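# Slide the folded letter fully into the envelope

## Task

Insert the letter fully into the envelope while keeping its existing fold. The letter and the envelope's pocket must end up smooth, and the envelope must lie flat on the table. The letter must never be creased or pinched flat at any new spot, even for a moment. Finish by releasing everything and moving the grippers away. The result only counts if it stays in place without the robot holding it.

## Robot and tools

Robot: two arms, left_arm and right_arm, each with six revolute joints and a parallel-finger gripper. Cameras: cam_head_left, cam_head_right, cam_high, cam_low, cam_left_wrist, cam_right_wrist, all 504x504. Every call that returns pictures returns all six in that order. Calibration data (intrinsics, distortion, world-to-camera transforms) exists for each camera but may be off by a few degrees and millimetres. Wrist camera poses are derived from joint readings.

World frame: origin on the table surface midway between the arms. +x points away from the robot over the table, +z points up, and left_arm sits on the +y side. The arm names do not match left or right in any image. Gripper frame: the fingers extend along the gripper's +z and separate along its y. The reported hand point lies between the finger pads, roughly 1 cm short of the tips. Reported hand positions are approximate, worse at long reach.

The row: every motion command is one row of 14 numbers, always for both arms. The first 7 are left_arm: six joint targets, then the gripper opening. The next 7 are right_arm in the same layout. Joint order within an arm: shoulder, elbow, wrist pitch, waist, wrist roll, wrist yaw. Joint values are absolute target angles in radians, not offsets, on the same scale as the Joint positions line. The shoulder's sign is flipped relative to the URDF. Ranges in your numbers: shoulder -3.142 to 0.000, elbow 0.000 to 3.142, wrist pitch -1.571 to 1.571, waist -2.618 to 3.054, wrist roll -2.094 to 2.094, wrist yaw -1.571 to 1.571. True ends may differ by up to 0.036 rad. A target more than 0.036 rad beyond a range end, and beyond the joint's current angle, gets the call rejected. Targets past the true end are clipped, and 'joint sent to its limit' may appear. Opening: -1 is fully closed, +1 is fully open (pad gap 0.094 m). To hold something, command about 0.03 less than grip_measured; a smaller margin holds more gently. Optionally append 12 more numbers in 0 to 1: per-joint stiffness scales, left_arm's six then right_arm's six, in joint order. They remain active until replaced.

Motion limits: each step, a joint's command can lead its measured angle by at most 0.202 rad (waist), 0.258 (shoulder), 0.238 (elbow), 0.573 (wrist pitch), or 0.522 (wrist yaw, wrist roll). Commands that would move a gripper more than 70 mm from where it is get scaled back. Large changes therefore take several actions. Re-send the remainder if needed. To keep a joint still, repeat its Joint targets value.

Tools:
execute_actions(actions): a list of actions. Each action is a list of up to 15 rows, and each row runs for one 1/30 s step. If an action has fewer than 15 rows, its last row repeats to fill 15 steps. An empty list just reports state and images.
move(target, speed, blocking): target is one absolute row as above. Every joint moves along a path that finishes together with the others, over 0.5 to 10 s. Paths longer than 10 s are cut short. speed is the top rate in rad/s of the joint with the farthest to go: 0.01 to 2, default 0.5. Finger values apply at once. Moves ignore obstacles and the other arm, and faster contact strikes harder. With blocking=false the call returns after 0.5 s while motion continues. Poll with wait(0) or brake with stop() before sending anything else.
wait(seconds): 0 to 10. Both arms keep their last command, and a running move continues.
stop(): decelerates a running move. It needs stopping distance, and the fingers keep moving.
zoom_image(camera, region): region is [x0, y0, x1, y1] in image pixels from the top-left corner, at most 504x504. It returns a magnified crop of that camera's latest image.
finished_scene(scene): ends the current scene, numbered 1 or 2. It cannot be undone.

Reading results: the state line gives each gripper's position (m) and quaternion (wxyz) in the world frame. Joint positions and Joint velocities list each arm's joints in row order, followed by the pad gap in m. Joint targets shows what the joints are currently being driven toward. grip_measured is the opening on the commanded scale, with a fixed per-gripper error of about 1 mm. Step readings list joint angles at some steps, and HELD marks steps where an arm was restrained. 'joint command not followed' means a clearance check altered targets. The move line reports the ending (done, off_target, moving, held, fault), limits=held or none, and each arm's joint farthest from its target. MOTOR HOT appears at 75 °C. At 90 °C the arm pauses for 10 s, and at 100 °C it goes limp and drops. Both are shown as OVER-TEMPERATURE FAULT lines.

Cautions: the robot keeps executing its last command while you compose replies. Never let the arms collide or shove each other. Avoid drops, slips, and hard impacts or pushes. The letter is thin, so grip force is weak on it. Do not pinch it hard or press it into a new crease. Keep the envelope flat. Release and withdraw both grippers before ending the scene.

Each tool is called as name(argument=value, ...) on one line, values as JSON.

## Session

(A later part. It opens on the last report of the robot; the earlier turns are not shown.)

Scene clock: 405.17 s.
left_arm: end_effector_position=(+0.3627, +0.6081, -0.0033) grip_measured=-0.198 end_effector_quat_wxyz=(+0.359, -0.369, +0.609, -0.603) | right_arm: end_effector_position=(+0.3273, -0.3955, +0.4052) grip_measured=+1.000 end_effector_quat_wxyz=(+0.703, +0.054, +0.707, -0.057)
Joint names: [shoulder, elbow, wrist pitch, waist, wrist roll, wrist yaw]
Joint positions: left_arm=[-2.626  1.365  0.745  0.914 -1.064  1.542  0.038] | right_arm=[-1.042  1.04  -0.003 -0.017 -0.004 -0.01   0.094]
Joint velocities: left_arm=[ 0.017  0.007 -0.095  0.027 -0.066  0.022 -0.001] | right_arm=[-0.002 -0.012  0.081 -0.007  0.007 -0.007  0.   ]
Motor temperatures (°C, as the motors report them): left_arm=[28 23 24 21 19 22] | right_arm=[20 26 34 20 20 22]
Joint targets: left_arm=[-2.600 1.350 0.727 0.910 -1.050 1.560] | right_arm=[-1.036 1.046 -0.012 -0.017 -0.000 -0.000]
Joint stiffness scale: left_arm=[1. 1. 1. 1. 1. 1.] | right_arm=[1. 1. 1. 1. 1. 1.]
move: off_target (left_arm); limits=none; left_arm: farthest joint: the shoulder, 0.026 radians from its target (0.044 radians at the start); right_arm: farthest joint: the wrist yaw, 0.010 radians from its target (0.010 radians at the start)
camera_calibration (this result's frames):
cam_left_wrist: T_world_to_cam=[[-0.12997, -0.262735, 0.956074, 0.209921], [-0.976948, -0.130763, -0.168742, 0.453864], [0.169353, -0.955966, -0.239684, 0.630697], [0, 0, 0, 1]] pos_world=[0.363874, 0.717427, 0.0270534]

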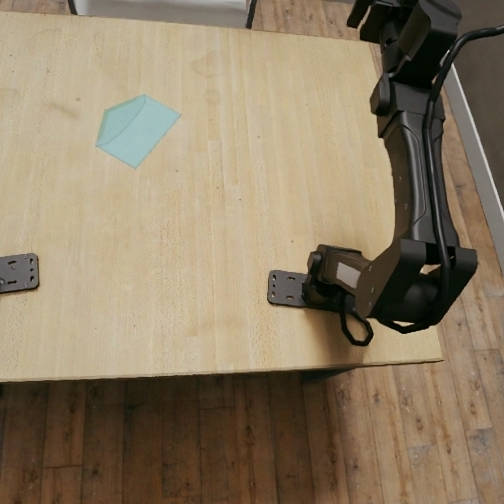

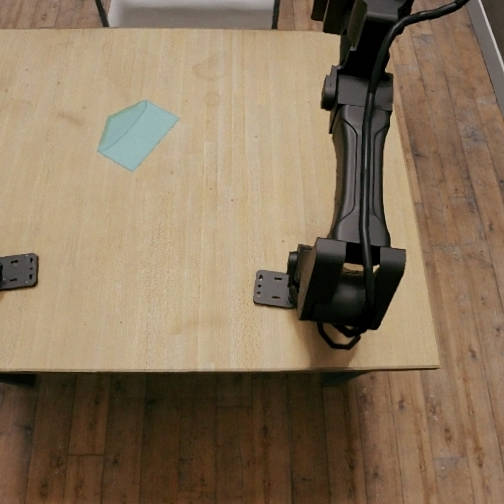

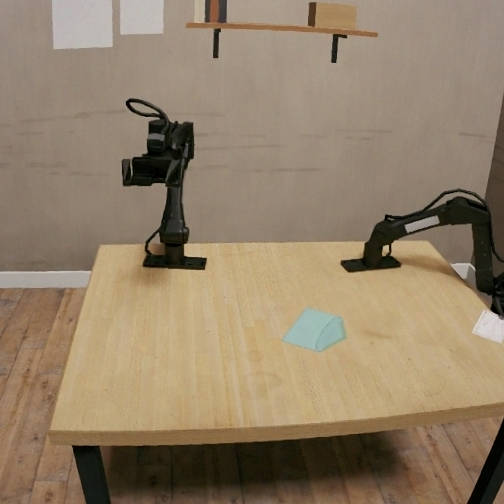

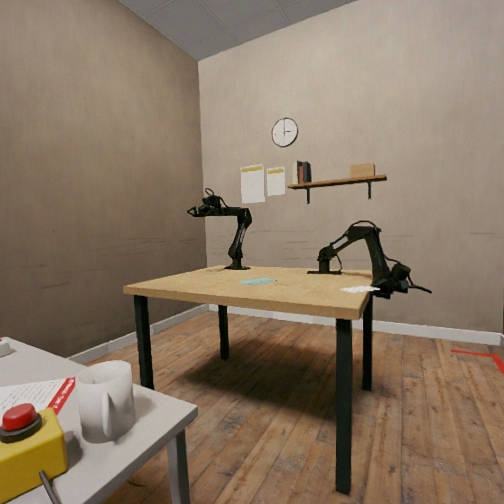

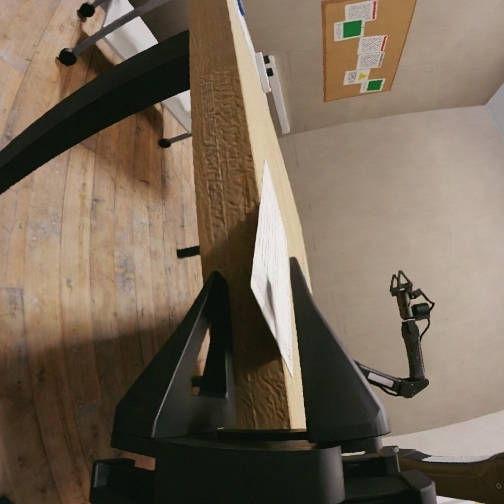

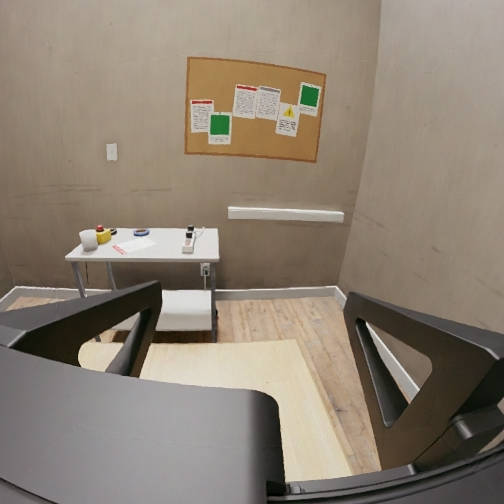

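Raise slightly, close, lift.

execute_actions(actions=[[[-2.588,1.35,0.727,0.90,-1.05,1.56,-0.5,-1.036,1.046,-0.012,-0.017,0,0,1]],[[-2.588,1.35,0.727,0.90,-1.05,1.56,-0.8,-1.036,1.046,-0.012,-0.017,0,0,1]],[[-2.588,1.35,0.727,0.90,-1.05,1.56,-1,-1.036,1.046,-0.012,-0.017,0,0,1]],[[-2.588,1.35,0.727,0.90,-1.05,1.56,-1,-1.036,1.046,-0.012,-0.017,0,0,1]]])

move(target=[-2.3,1.35,0.727,0.90,-1.34,1.56,-1,-1.036,1.046,-0.012,-0.017,0,0,1], speed=0.15)

Scene clock: 412.27 s.
left_arm: end_effector_position=(+0.3655, +0.6070, +0.0034) grip_measured=-0.979 end_effector_quat_wxyz=(+0.362, -0.362, +0.613, -0.602) | right_arm: end_effector_position=(+0.3273, -0.3955, +0.4052) grip_measured=+1.000 end_effector_quat_wxyz=(+0.703, +0.054, +0.707, -0.057)
Joint names: [shoulder, elbow, wrist pitch, waist, wrist roll, wrist yaw]
Joint positions: left_arm=[-2.61   1.365  0.744  0.908 -1.063  1.543  0.001] | right_arm=[-1.042  1.04  -0.003 -0.017 -0.004 -0.01   0.094]
Joint velocities: left_arm=[ 0.027  0.012 -0.066 -0.007 -0.007 -0.007 -0.001] | right_arm=[ 0.007 -0.037 -0.066  0.002 -0.037 -0.007  0.   ]
Motor temperatures (°C, as the motors report them): left_arm=[29 23 24 21 19 22] | right_arm=[20 26 34 20 20 22]
Joint targets: left_arm=[-2.588 1.350 0.727 0.900 -1.050 1.560] | right_arm=[-1.036 1.046 -0.012 -0.017 0.000 -0.000]
Joint stiffness scale: left_arm=[1. 1. 1. 1. 1. 1.] | right_arm=[1. 1. 1. 1. 1. 1.]
Step readings (joint positions; steps 1 to 15: 1st action; 16 to 30: 2nd action; 31 to 45: 3rd action; 46 to 60: 4th action):
0: left_arm=[-2.626 1.365 0.745 0.914 -1.064 1.542] | right_arm=[-1.042 1.040 -0.003 -0.017 -0.004 -0.010]
1: left_arm=[-2.626 1.365 0.745 0.914 -1.064 1.542] | right_arm=[-1.042 1.040 -0.003 -0.017 -0.004 -0.010]
2: left_arm=[-2.626 1.365 0.745 0.913 -1.064 1.542] | right_arm=[-1.042 1.040 -0.003 -0.017 -0.004 -0.010]
4: left_arm=[-2.626 1.365 0.745 0.911 -1.063 1.541] | right_arm=[-1.042 1.040 -0.003 -0.017 -0.004 -0.010]
8: left_arm=[-2.620 1.365 0.745 0.910 -1.063 1.541] | right_arm=[-1.042 1.040 -0.003 -0.017 -0.004 -0.010]
15: left_arm=[-2.615 1.365 0.745 0.908 -1.063 1.541] | right_arm=[-1.042 1.040 -0.003 -0.017 -0.004 -0.010]
16: left_arm=[-2.615 1.365 0.745 0.908 -1.063 1.541] | right_arm=[-1.042 1.040 -0.003 -0.017 -0.004 -0.010]
17: left_arm=[-2.615 1.365 0.745 0.908 -1.063 1.541] | right_arm=[-1.042 1.040 -0.003 -0.017 -0.004 -0.010]
19: left_arm=[-2.615 1.365 0.745 0.908 -1.063 1.541] | right_arm=[-1.042 1.040 -0.003 -0.017 -0.004 -0.010]
23: left_arm=[-2.615 1.365 0.745 0.908 -1.063 1.541] | right_arm=[-1.042 1.040 -0.003 -0.017 -0.004 -0.010]
30: left_arm=[-2.615 1.365 0.745 0.908 -1.063 1.541] | right_arm=[-1.042 1.040 -0.003 -0.017 -0.004 -0.010]
31: left_arm=[-2.615 1.365 0.745 0.908 -1.063 1.541] | right_arm=[-1.042 1.040 -0.003 -0.017 -0.004 -0.010]
32: left_arm=[-2.615 1.365 0.745 0.908 -1.063 1.541] | right_arm=[-1.042 1.040 -0.003 -0.017 -0.004 -0.010]
34: left_arm=[-2.611 1.365 0.745 0.908 -1.063 1.543] | right_arm=[-1.042 1.040 -0.003 -0.017 -0.004 -0.010]
38: left_arm=[-2.610 1.365 0.744 0.908 -1.063 1.543] | right_arm=[-1.042 1.040 -0.003 -0.017 -0.004 -0.010]
45: left_arm=[-2.610 1.365 0.744 0.908 -1.063 1.543] | right_arm=[-1.042 1.040 -0.003 -0.017 -0.004 -0.010]
46: left_arm=[-2.610 1.365 0.744 0.908 -1.063 1.543] | right_arm=[-1.042 1.040 -0.003 -0.017 -0.004 -0.010]
47: left_arm=[-2.610 1.365 0.744 0.908 -1.063 1.543] | right_arm=[-1.042 1.040 -0.003 -0.017 -0.004 -0.010]
49: left_arm=[-2.610 1.365 0.744 0.908 -1.063 1.543] | right_arm=[-1.042 1.040 -0.003 -0.017 -0.004 -0.010]
53: left_arm=[-2.610 1.365 0.744 0.908 -1.063 1.543] | right_arm=[-1.042 1.040 -0.003 -0.017 -0.004 -0.010]
60: Joint positions above
camera_calibration (this result's frames):
cam_left_wrist: T_world_to_cam=[[-0.140032, -0.274313, 0.95139, 0.214264], [-0.976484, -0.12081, -0.178559, 0.451368], [0.163919, -0.954022, -0.250945, 0.631676], [0, 0, 0, 1]] pos_world=[0.367215, 0.715937, 0.0352627]

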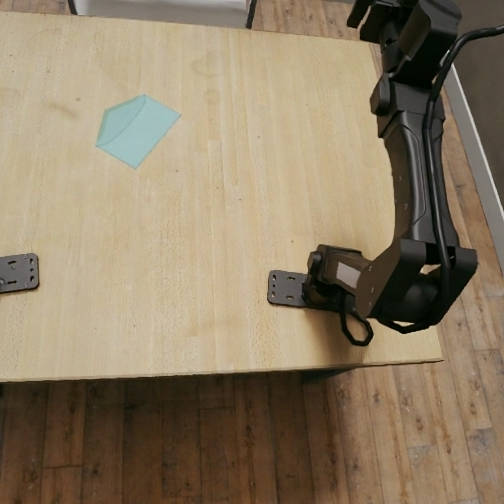

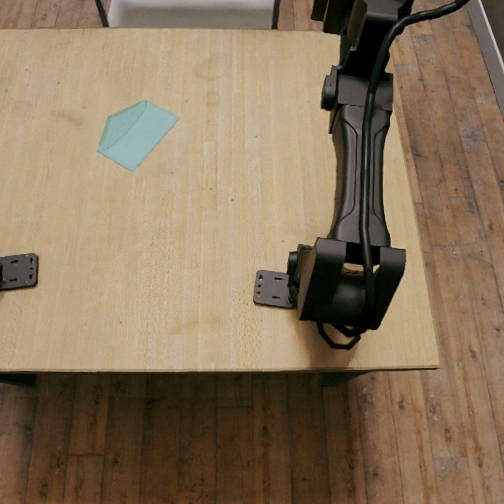

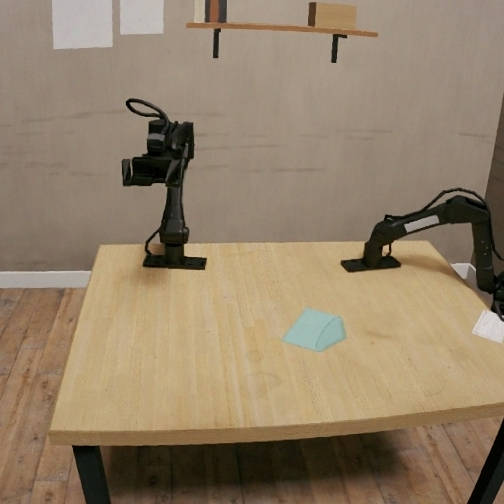

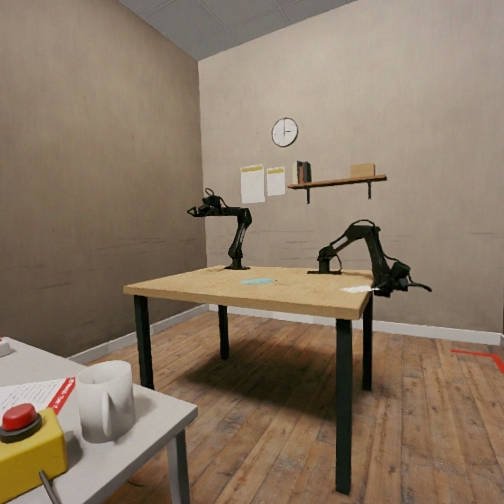

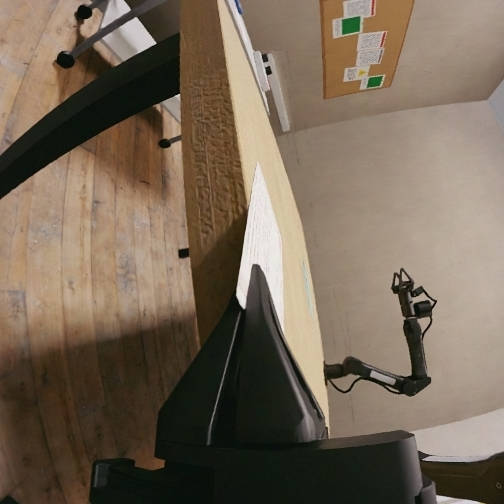

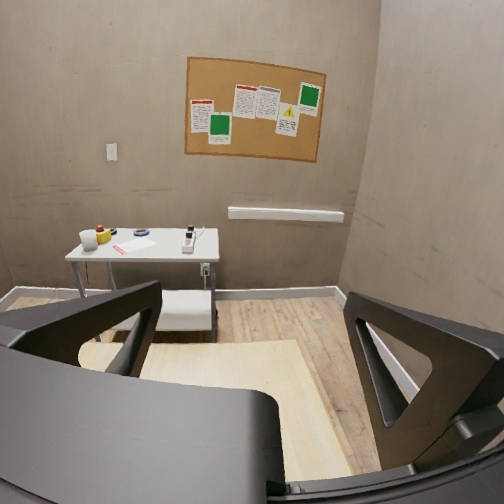

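Scene clock: 414.90 s.
left_arm: end_effector_position=(+0.3729, +0.6199, +0.1292) grip_measured=-0.979 end_effector_quat_wxyz=(+0.366, -0.359, +0.611, -0.603) | right_arm: end_effector_position=(+0.3273, -0.3955, +0.4052) grip_measured=+1.000 end_effector_quat_wxyz=(+0.703, +0.054, +0.707, -0.057)
Joint names: [shoulder, elbow, wrist pitch, waist, wrist roll, wrist yaw]
Joint positions: left_arm=[-2.324  1.365  0.744  0.908 -1.341  1.545  0.001] | right_arm=[-1.042  1.04  -0.003 -0.017 -0.004 -0.01   0.094]
Joint velocities: left_arm=[ 0.002  0.007  0.022  0.002  0.007 -0.051  0.   ] | right_arm=[-0.002 -0.007  0.007 -0.002 -0.022 -0.007  0.   ]
Motor temperatures (°C, as the motors report them): left_arm=[29 23 24 21 19 22] | right_arm=[20 26 34 20 20 22]
Joint targets: left_arm=[-2.300 1.350 0.727 0.900 -1.340 1.560] | right_arm=[-1.036 1.046 -0.012 -0.017 0.000 0.000]
Joint stiffness scale: left_arm=[1. 1. 1. 1. 1. 1.] | right_arm=[1. 1. 1. 1. 1. 1.]
move: off_target (left_arm); limits=none; left_arm: farthest joint: the shoulder, 0.024 radians from its target (0.310 radians at the start); right_arm: farthest joint: the wrist yaw, 0.010 radians from its target (0.010 radians at the start)
camera_calibration (this result's frames):
cam_left_wrist: T_world_to_cam=[[-0.149355, -0.277006, 0.94919, 0.10463], [-0.974475, -0.121482, -0.188787, 0.483582], [0.167604, -0.953158, -0.251791, 0.672522], [0, 0, 0, 1]] pos_world=[0.374148, 0.728749, 0.161315]

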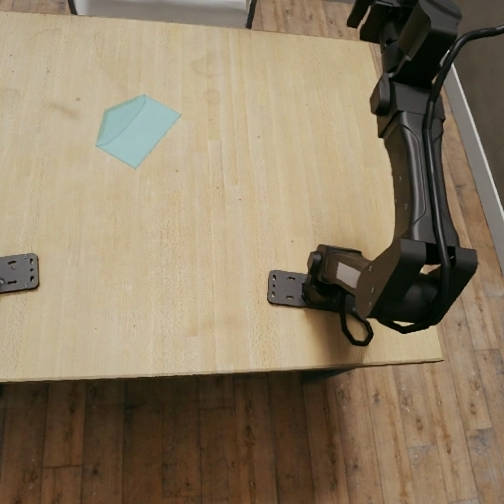

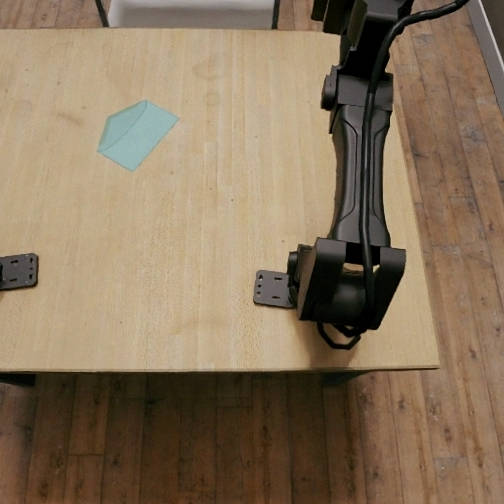

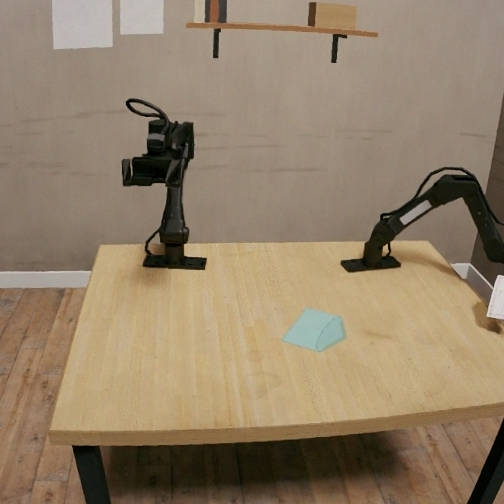

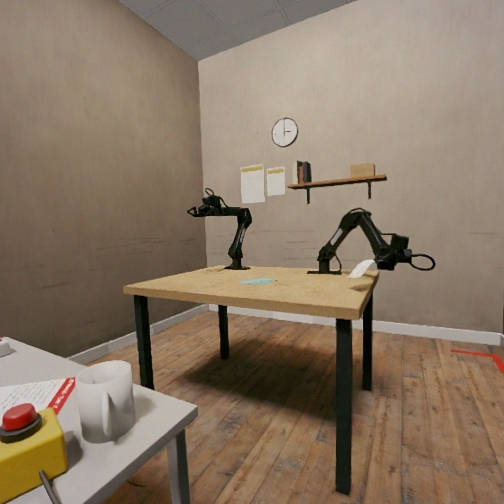

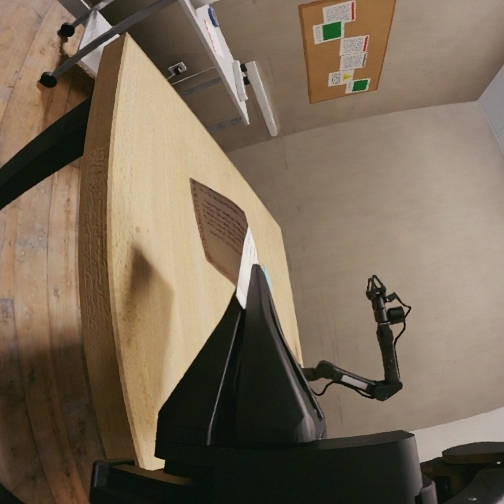

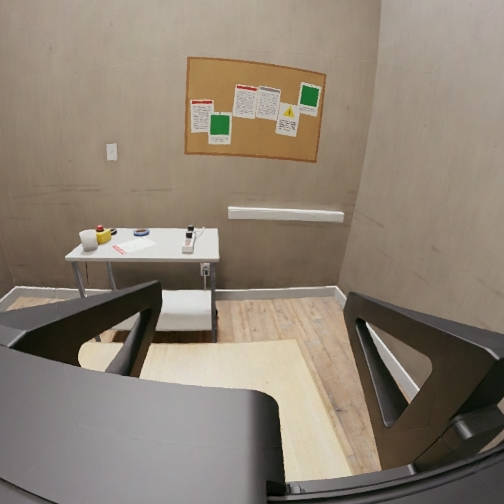

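move(target=[-1.8,1.0,0.5,0.4,0,1.0,-1,-1.036,1.046,-0.012,-0.017,0,0,1], speed=0.4)

move(target=[-1.543,0.49,0.65,-0.34,1.6,0.7,-1,-1.036,1.046,-0.012,-0.017,0,0,1], speed=0.4)

Scene clock: 431.83 s.
left_arm: end_effector_position=(+0.4571, +0.4158, +0.1896) grip_measured=-0.980 end_effector_quat_wxyz=(+0.608, +0.086, +0.754, -0.233) | right_arm: end_effector_position=(+0.3273, -0.3955, +0.4052) grip_measured=+1.000 end_effector_quat_wxyz=(+0.703, +0.054, +0.707, -0.057)
Joint names: [shoulder, elbow, wrist pitch, waist, wrist roll, wrist yaw]
Joint positions: left_arm=[-1.827  1.013  0.525  0.405 -0.007  1.008  0.001] | right_arm=[-1.042  1.04  -0.003 -0.017 -0.004 -0.01   0.094]
Joint velocities: left_arm=[-0.007 -0.012  0.051  0.002 -0.037 -0.037 -0.002] | right_arm=[-0.002  0.007  0.081  0.012  0.007  0.095  0.   ]
Motor temperatures (°C, as the motors report them): left_arm=[29 23 24 21 19 22] | right_arm=[20 26 34 20 20 22]
Joint targets: left_arm=[-1.800 1.000 0.500 0.400 -0.000 1.000] | right_arm=[-1.036 1.046 -0.012 -0.017 0.000 -0.000]
Joint stiffness scale: left_arm=[1. 1. 1. 1. 1. 1.] | right_arm=[1. 1. 1. 1. 1. 1.]
move: off_target (left_arm); limits=none; left_arm: farthest joint: the shoulder, 0.027 radians from its target (0.524 radians at the start); right_arm: farthest joint: the wrist yaw, 0.010 radians from its target (0.010 radians at the start)
camera_calibration (this result's frames):
cam_left_wrist: T_world_to_cam=[[-0.472432, -0.879937, -0.0501823, 0.591109], [-0.765577, 0.437911, -0.471301, 0.277788], [0.436691, -0.18424, -0.880543, 0.155575], [0, 0, 0, 1]] pos_world=[0.423989, 0.427156, 0.297575]

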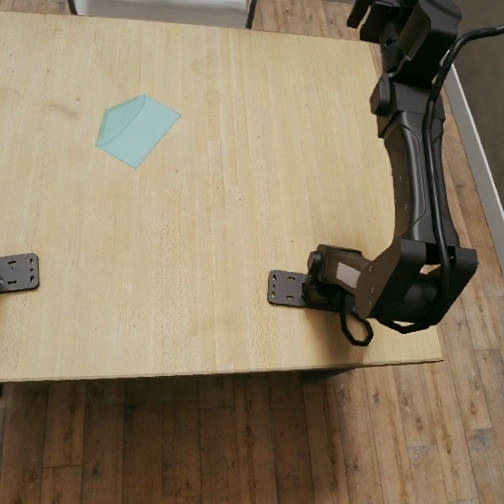

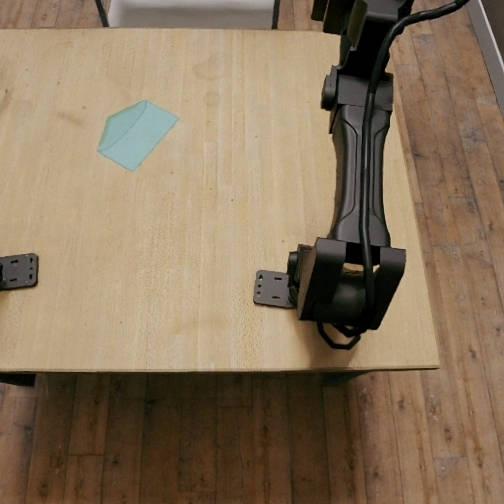

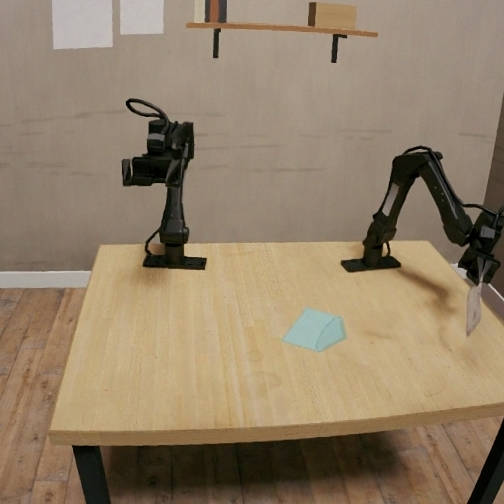

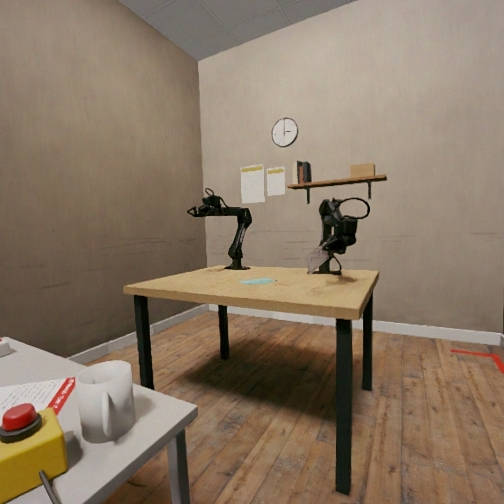

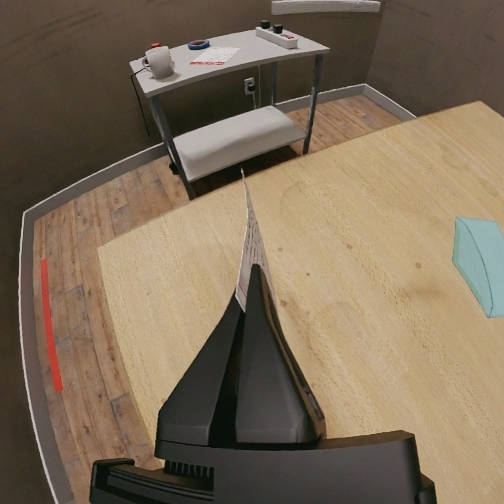

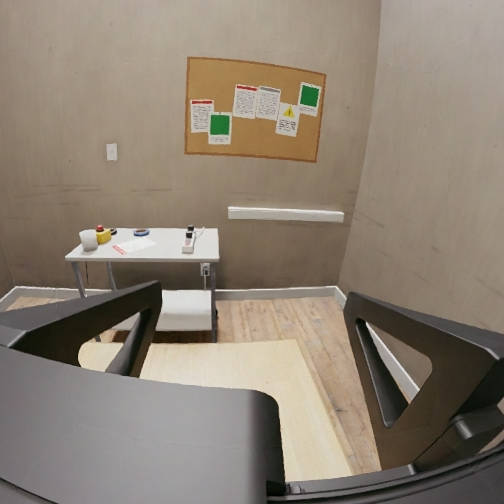

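Scene clock: 436.57 s.
left_arm: end_effector_position=(+0.3385, +0.1212, +0.1120) grip_measured=-0.980 end_effector_quat_wxyz=(+0.576, +0.733, +0.346, +0.109) | right_arm: end_effector_position=(+0.3273, -0.3955, +0.4052) grip_measured=+1.000 end_effector_quat_wxyz=(+0.703, +0.054, +0.707, -0.057)
Joint names: [shoulder, elbow, wrist pitch, waist, wrist roll, wrist yaw]
Joint positions: left_arm=[-1.571  0.503  0.643 -0.334  1.601  0.706  0.001] | right_arm=[-1.042  1.04  -0.003 -0.017 -0.004 -0.01   0.094]
Joint velocities: left_arm=[-0.002  0.002  0.007  0.012 -0.051  0.037 -0.001] | right_arm=[ 0.002 -0.007  0.007  0.007 -0.007  0.066  0.   ]
Motor temperatures (°C, as the motors report them): left_arm=[28 23 25 21 19 22] | right_arm=[20 26 34 20 20 22]
Joint targets: left_arm=[-1.543 0.490 0.650 -0.340 1.600 0.700] | right_arm=[-1.036 1.046 -0.012 -0.017 -0.000 -0.000]
Joint stiffness scale: left_arm=[1. 1. 1. 1. 1. 1.] | right_arm=[1. 1. 1. 1. 1. 1.]
move: off_target (left_arm); limits=none; left_arm: farthest joint: the shoulder, 0.028 radians from its target (0.284 radians at the start); right_arm: farthest joint: the wrist yaw, 0.010 radians from its target (0.010 radians at the start)
camera_calibration (this result's frames):
cam_left_wrist: T_world_to_cam=[[-0.145937, 0.287203, -0.946687, 0.120427], [0.0461484, 0.957867, 0.283481, -0.142973], [0.988217, -0.00231791, -0.153042, -0.205466], [0, 0, 0, 1]] pos_world=[0.227217, 0.101886, 0.123091]

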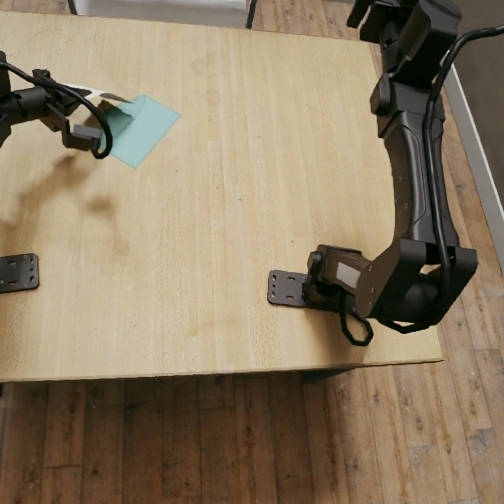

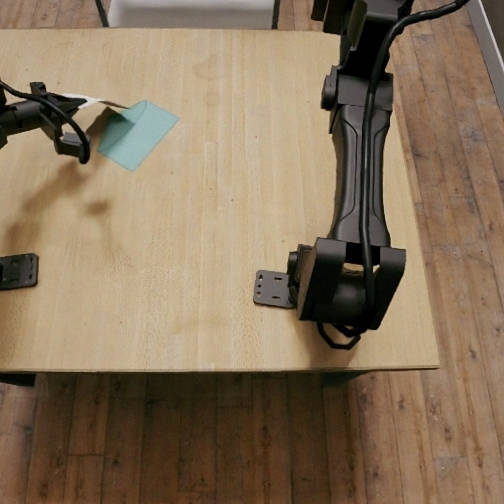

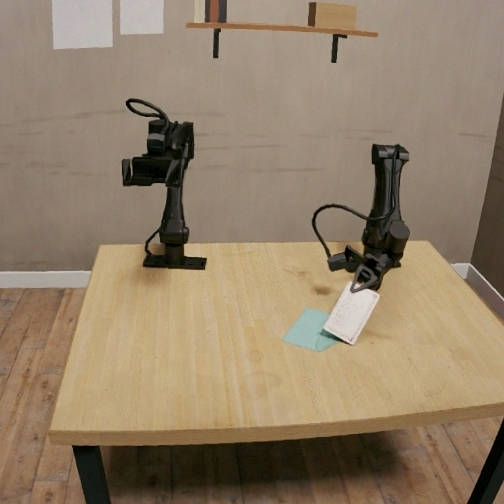

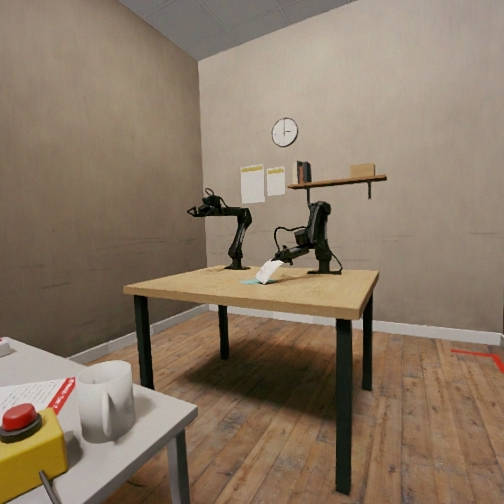

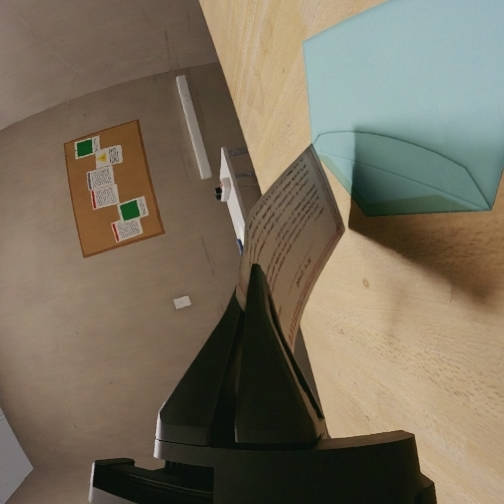

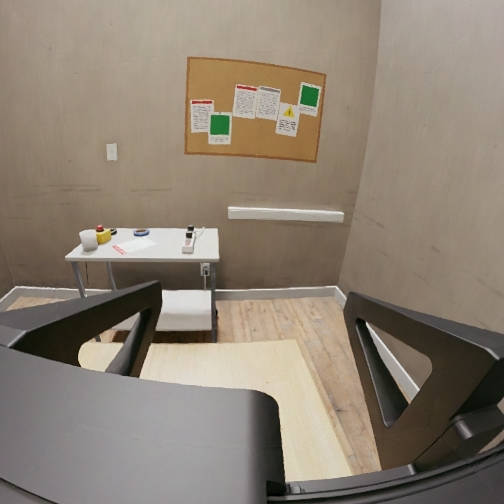

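move(target=[-1.70,0.70,0.637,-0.32,1.65,0.64,-1,-1.036,1.046,-0.012,-0.017,0,0,1], speed=0.15)

move(target=[-1.95,0.443,1.13,-0.36,1.7,0.64,-1,-1.036,1.046,-0.012,-0.017,0,0,1], speed=0.12)

Scene clock: 446.73 s.
left_arm: end_effector_position=(+0.3922, +0.1220, +0.1311) grip_measured=-0.980 end_effector_quat_wxyz=(+0.576, +0.729, +0.330, +0.166) | right_arm: end_effector_position=(+0.3273, -0.3955, +0.4052) grip_measured=+1.000 end_effector_quat_wxyz=(+0.703, +0.054, +0.707, -0.057)
Joint names: [shoulder, elbow, wrist pitch, waist, wrist roll, wrist yaw]
Joint positions: left_arm=[-1.683  0.678  0.643 -0.328  1.651  0.648  0.001] | right_arm=[-1.042  1.04  -0.003 -0.017 -0.004 -0.01   0.094]
Joint velocities: left_arm=[-0.012 -0.017 -0.022 -0.002 -0.007 -0.051 -0.001] | right_arm=[ 0.002  0.007 -0.051  0.022  0.022 -0.066  0.   ]
Motor temperatures (°C, as the motors report them): left_arm=[27 23 26 21 19 22] | right_arm=[20 26 34 20 20 22]
Joint targets: left_arm=[-1.700 0.700 0.637 -0.320 1.650 0.640] | right_arm=[-1.036 1.046 -0.012 -0.017 0.000 0.000]
Joint stiffness scale: left_arm=[1. 1. 1. 1. 1. 1.] | right_arm=[1. 1. 1. 1. 1. 1.]
move: off_target (left_arm); limits=none; left_arm: farthest joint: the elbow, 0.022 radians from its target (0.197 radians at the start); right_arm: farthest joint: the wrist yaw, 0.010 radians from its target (0.010 radians at the start)
camera_calibration (this result's frames):
cam_left_wrist: T_world_to_cam=[[-0.0617832, 0.320162, -0.945346, 0.108958], [-0.0285606, 0.9462, 0.322318, -0.125936], [0.997681, 0.0469135, -0.0493152, -0.278979], [0, 0, 0, 1]] pos_world=[0.281467, 0.0973644, 0.129837]

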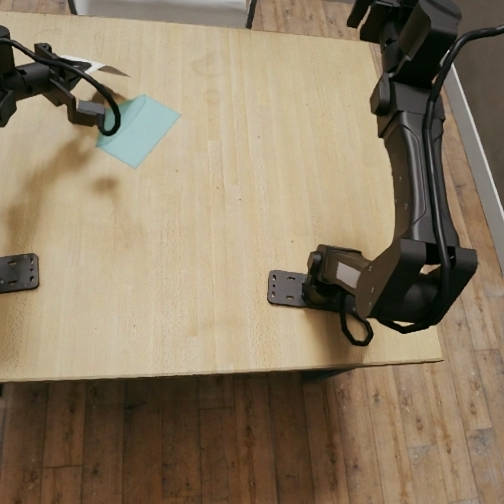

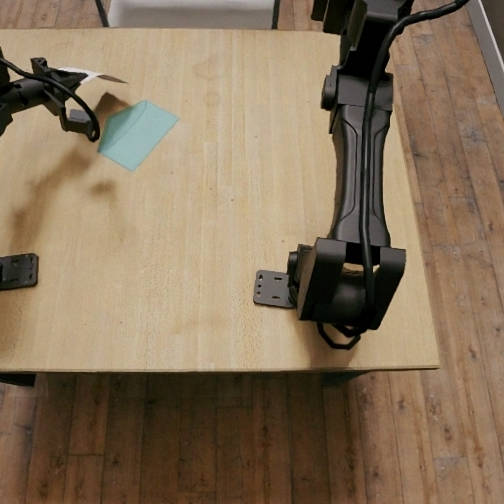

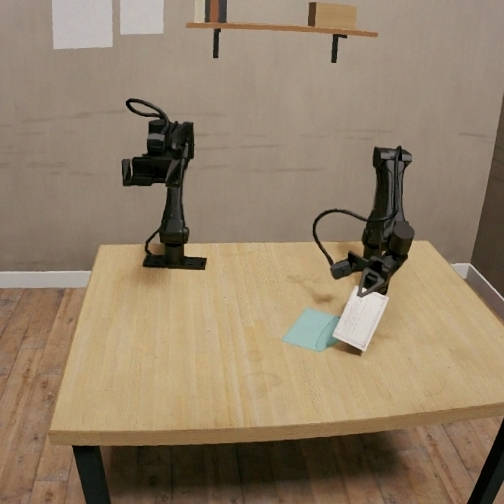

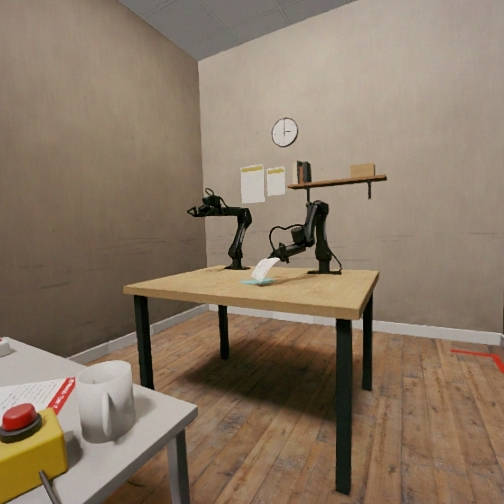

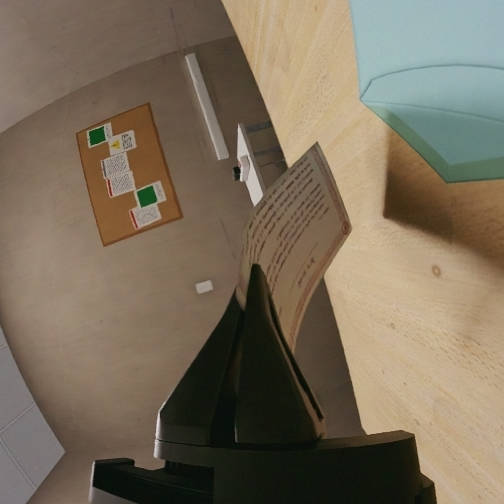

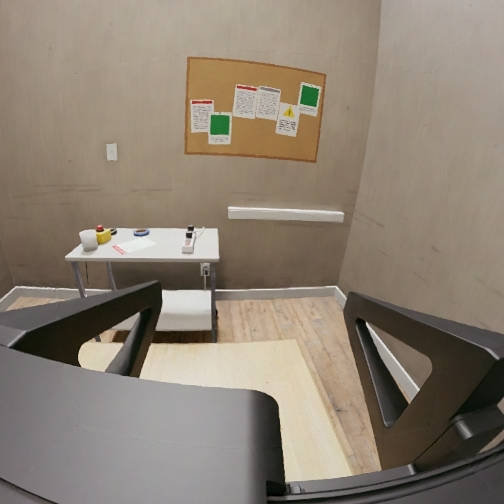

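Scene clock: 451.37 s.
left_arm: end_effector_position=(+0.3545, +0.1193, +0.0545) grip_measured=-0.980 end_effector_quat_wxyz=(+0.576, +0.740, +0.300, +0.178) | right_arm: end_effector_position=(+0.3273, -0.3955, +0.4052) grip_measured=+1.000 end_effector_quat_wxyz=(+0.703, +0.054, +0.707, -0.057)
Joint names: [shoulder, elbow, wrist pitch, waist, wrist roll, wrist yaw]
Joint positions: left_arm=[-1.931  0.458  1.122 -0.352  1.702  0.647  0.001] | right_arm=[-1.042  1.04  -0.003 -0.017 -0.004 -0.01   0.094]
Joint velocities: left_arm=[ 0.007 -0.007 -0.066 -0.002  0.022 -0.051  0.001] | right_arm=[ 0.002 -0.007 -0.198  0.017 -0.022 -0.007  0.   ]
Motor temperatures (°C, as the motors report them): left_arm=[27 23 26 21 19 22] | right_arm=[20 26 34 20 20 22]
Joint targets: left_arm=[-1.950 0.443 1.130 -0.360 1.700 0.640] | right_arm=[-1.036 1.046 -0.012 -0.017 -0.000 -0.000]
Joint stiffness scale: left_arm=[1. 1. 1. 1. 1. 1.] | right_arm=[1. 1. 1. 1. 1. 1.]
move: done; limits=none; left_arm: farthest joint: the shoulder, 0.019 radians from its target (0.267 radians at the start); right_arm: farthest joint: the wrist yaw, 0.010 radians from its target (0.010 radians at the start)
camera_calibration (this result's frames):
cam_left_wrist: T_world_to_cam=[[-0.00399264, 0.349105, -0.937075, 0.0106767], [-0.00904055, 0.937032, 0.349127, -0.107091], [0.999951, 0.00986561, -0.000585134, -0.244008], [0, 0, 0, 1]] pos_world=[0.243071, 0.0990272, 0.0472503]

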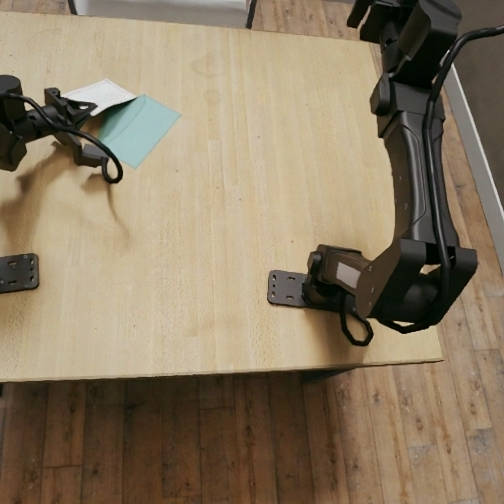

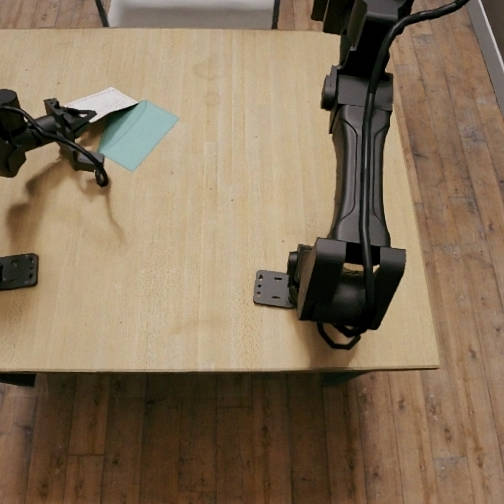

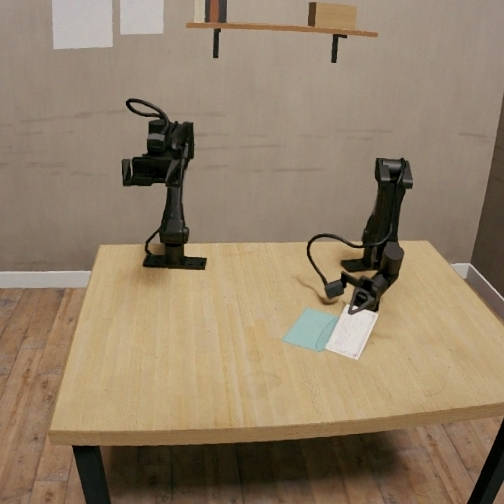

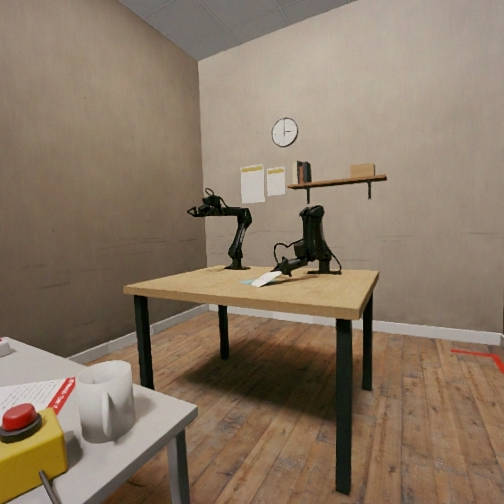

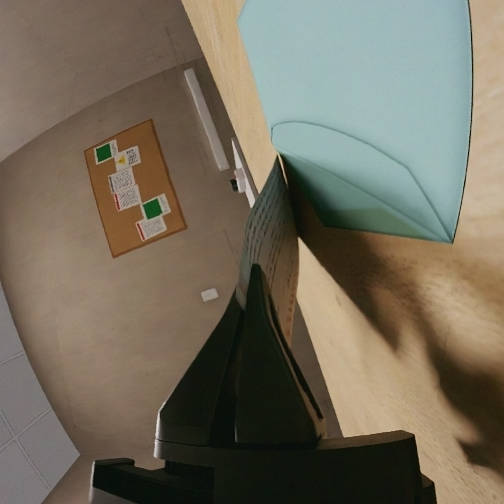

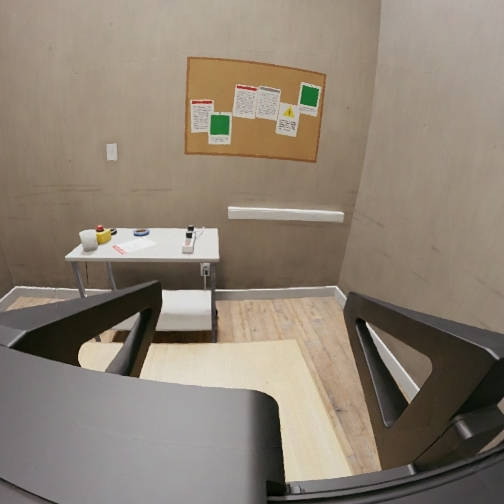

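move(target=[-1.95,0.40,1.03,-0.36,1.68,0.64,-1,-1.036,1.046,-0.012,-0.017,0,0,1], speed=0.06)

Scene clock: 456.33 s.
left_arm: end_effector_position=(+0.3361, +0.1233, +0.0308) grip_measured=-0.980 end_effector_quat_wxyz=(+0.552, +0.753, +0.330, +0.141) | right_arm: end_effector_position=(+0.3273, -0.3955, +0.4052) grip_measured=+1.000 end_effector_quat_wxyz=(+0.703, +0.054, +0.707, -0.057)
Joint names: [shoulder, elbow, wrist pitch, waist, wrist roll, wrist yaw]
Joint positions: left_arm=[-1.931  0.416  1.061 -0.352  1.694  0.646  0.001] | right_arm=[-1.042  1.04  -0.003 -0.017 -0.004 -0.01   0.094]
Joint velocities: left_arm=[-0.007 -0.012 -0.022 -0.002 -0.037  0.125 -0.   ] | right_arm=[-0.012 -0.012  0.081 -0.022 -0.007 -0.051  0.   ]
Motor temperatures (°C, as the motors report them): left_arm=[26 23 26 21 19 22] | right_arm=[20 26 34 20 20 22]
Joint targets: left_arm=[-1.950 0.400 1.030 -0.360 1.680 0.640] | right_arm=[-1.036 1.046 -0.012 -0.017 0.000 -0.000]
Joint stiffness scale: left_arm=[1. 1. 1. 1. 1. 1.] | right_arm=[1. 1. 1. 1. 1. 1.]
move: off_target (left_arm); limits=none; left_arm: farthest joint: the wrist pitch, 0.031 radians from its target (0.093 radians at the start); right_arm: farthest joint: the wrist yaw, 0.010 radians from its target (0.010 radians at the start)
camera_calibration (this result's frames):
cam_left_wrist: T_world_to_cam=[[-0.105883, 0.364648, -0.925106, 0.018953], [0.0264065, 0.931038, 0.363965, -0.114354], [0.994028, 0.0141087, -0.10821, -0.220931], [0, 0, 0, 1]] pos_world=[0.224638, 0.102674, 0.0352474]

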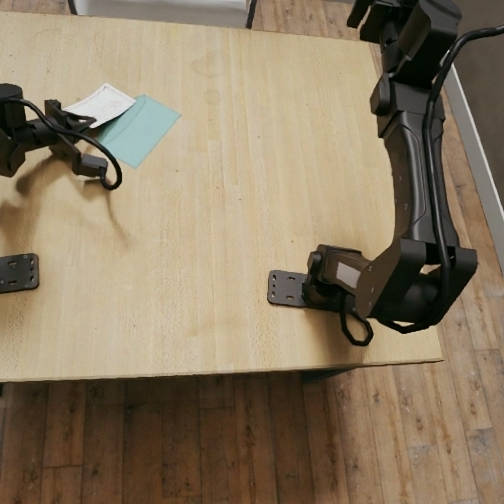

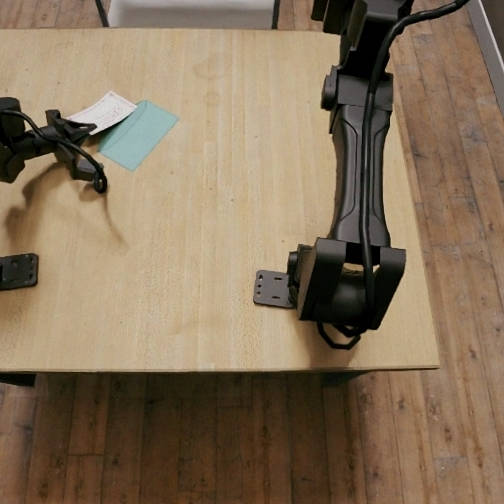

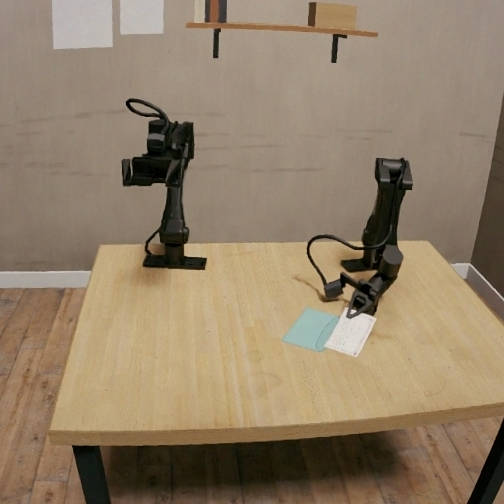

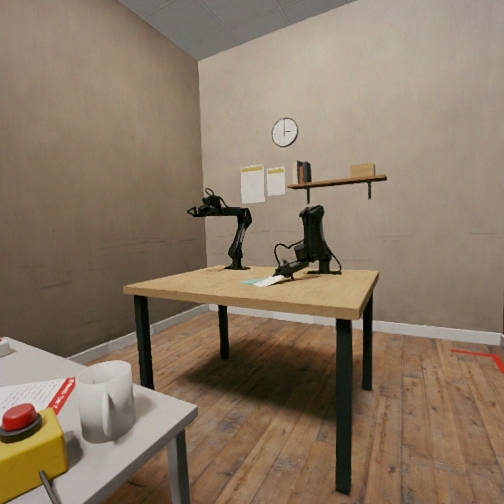

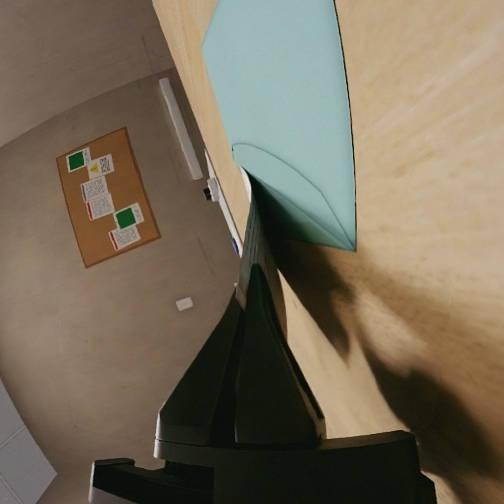

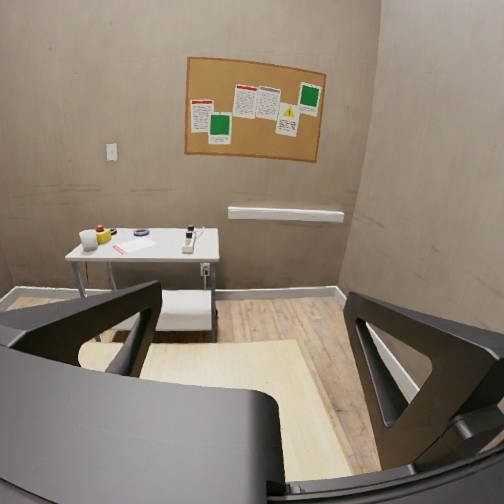

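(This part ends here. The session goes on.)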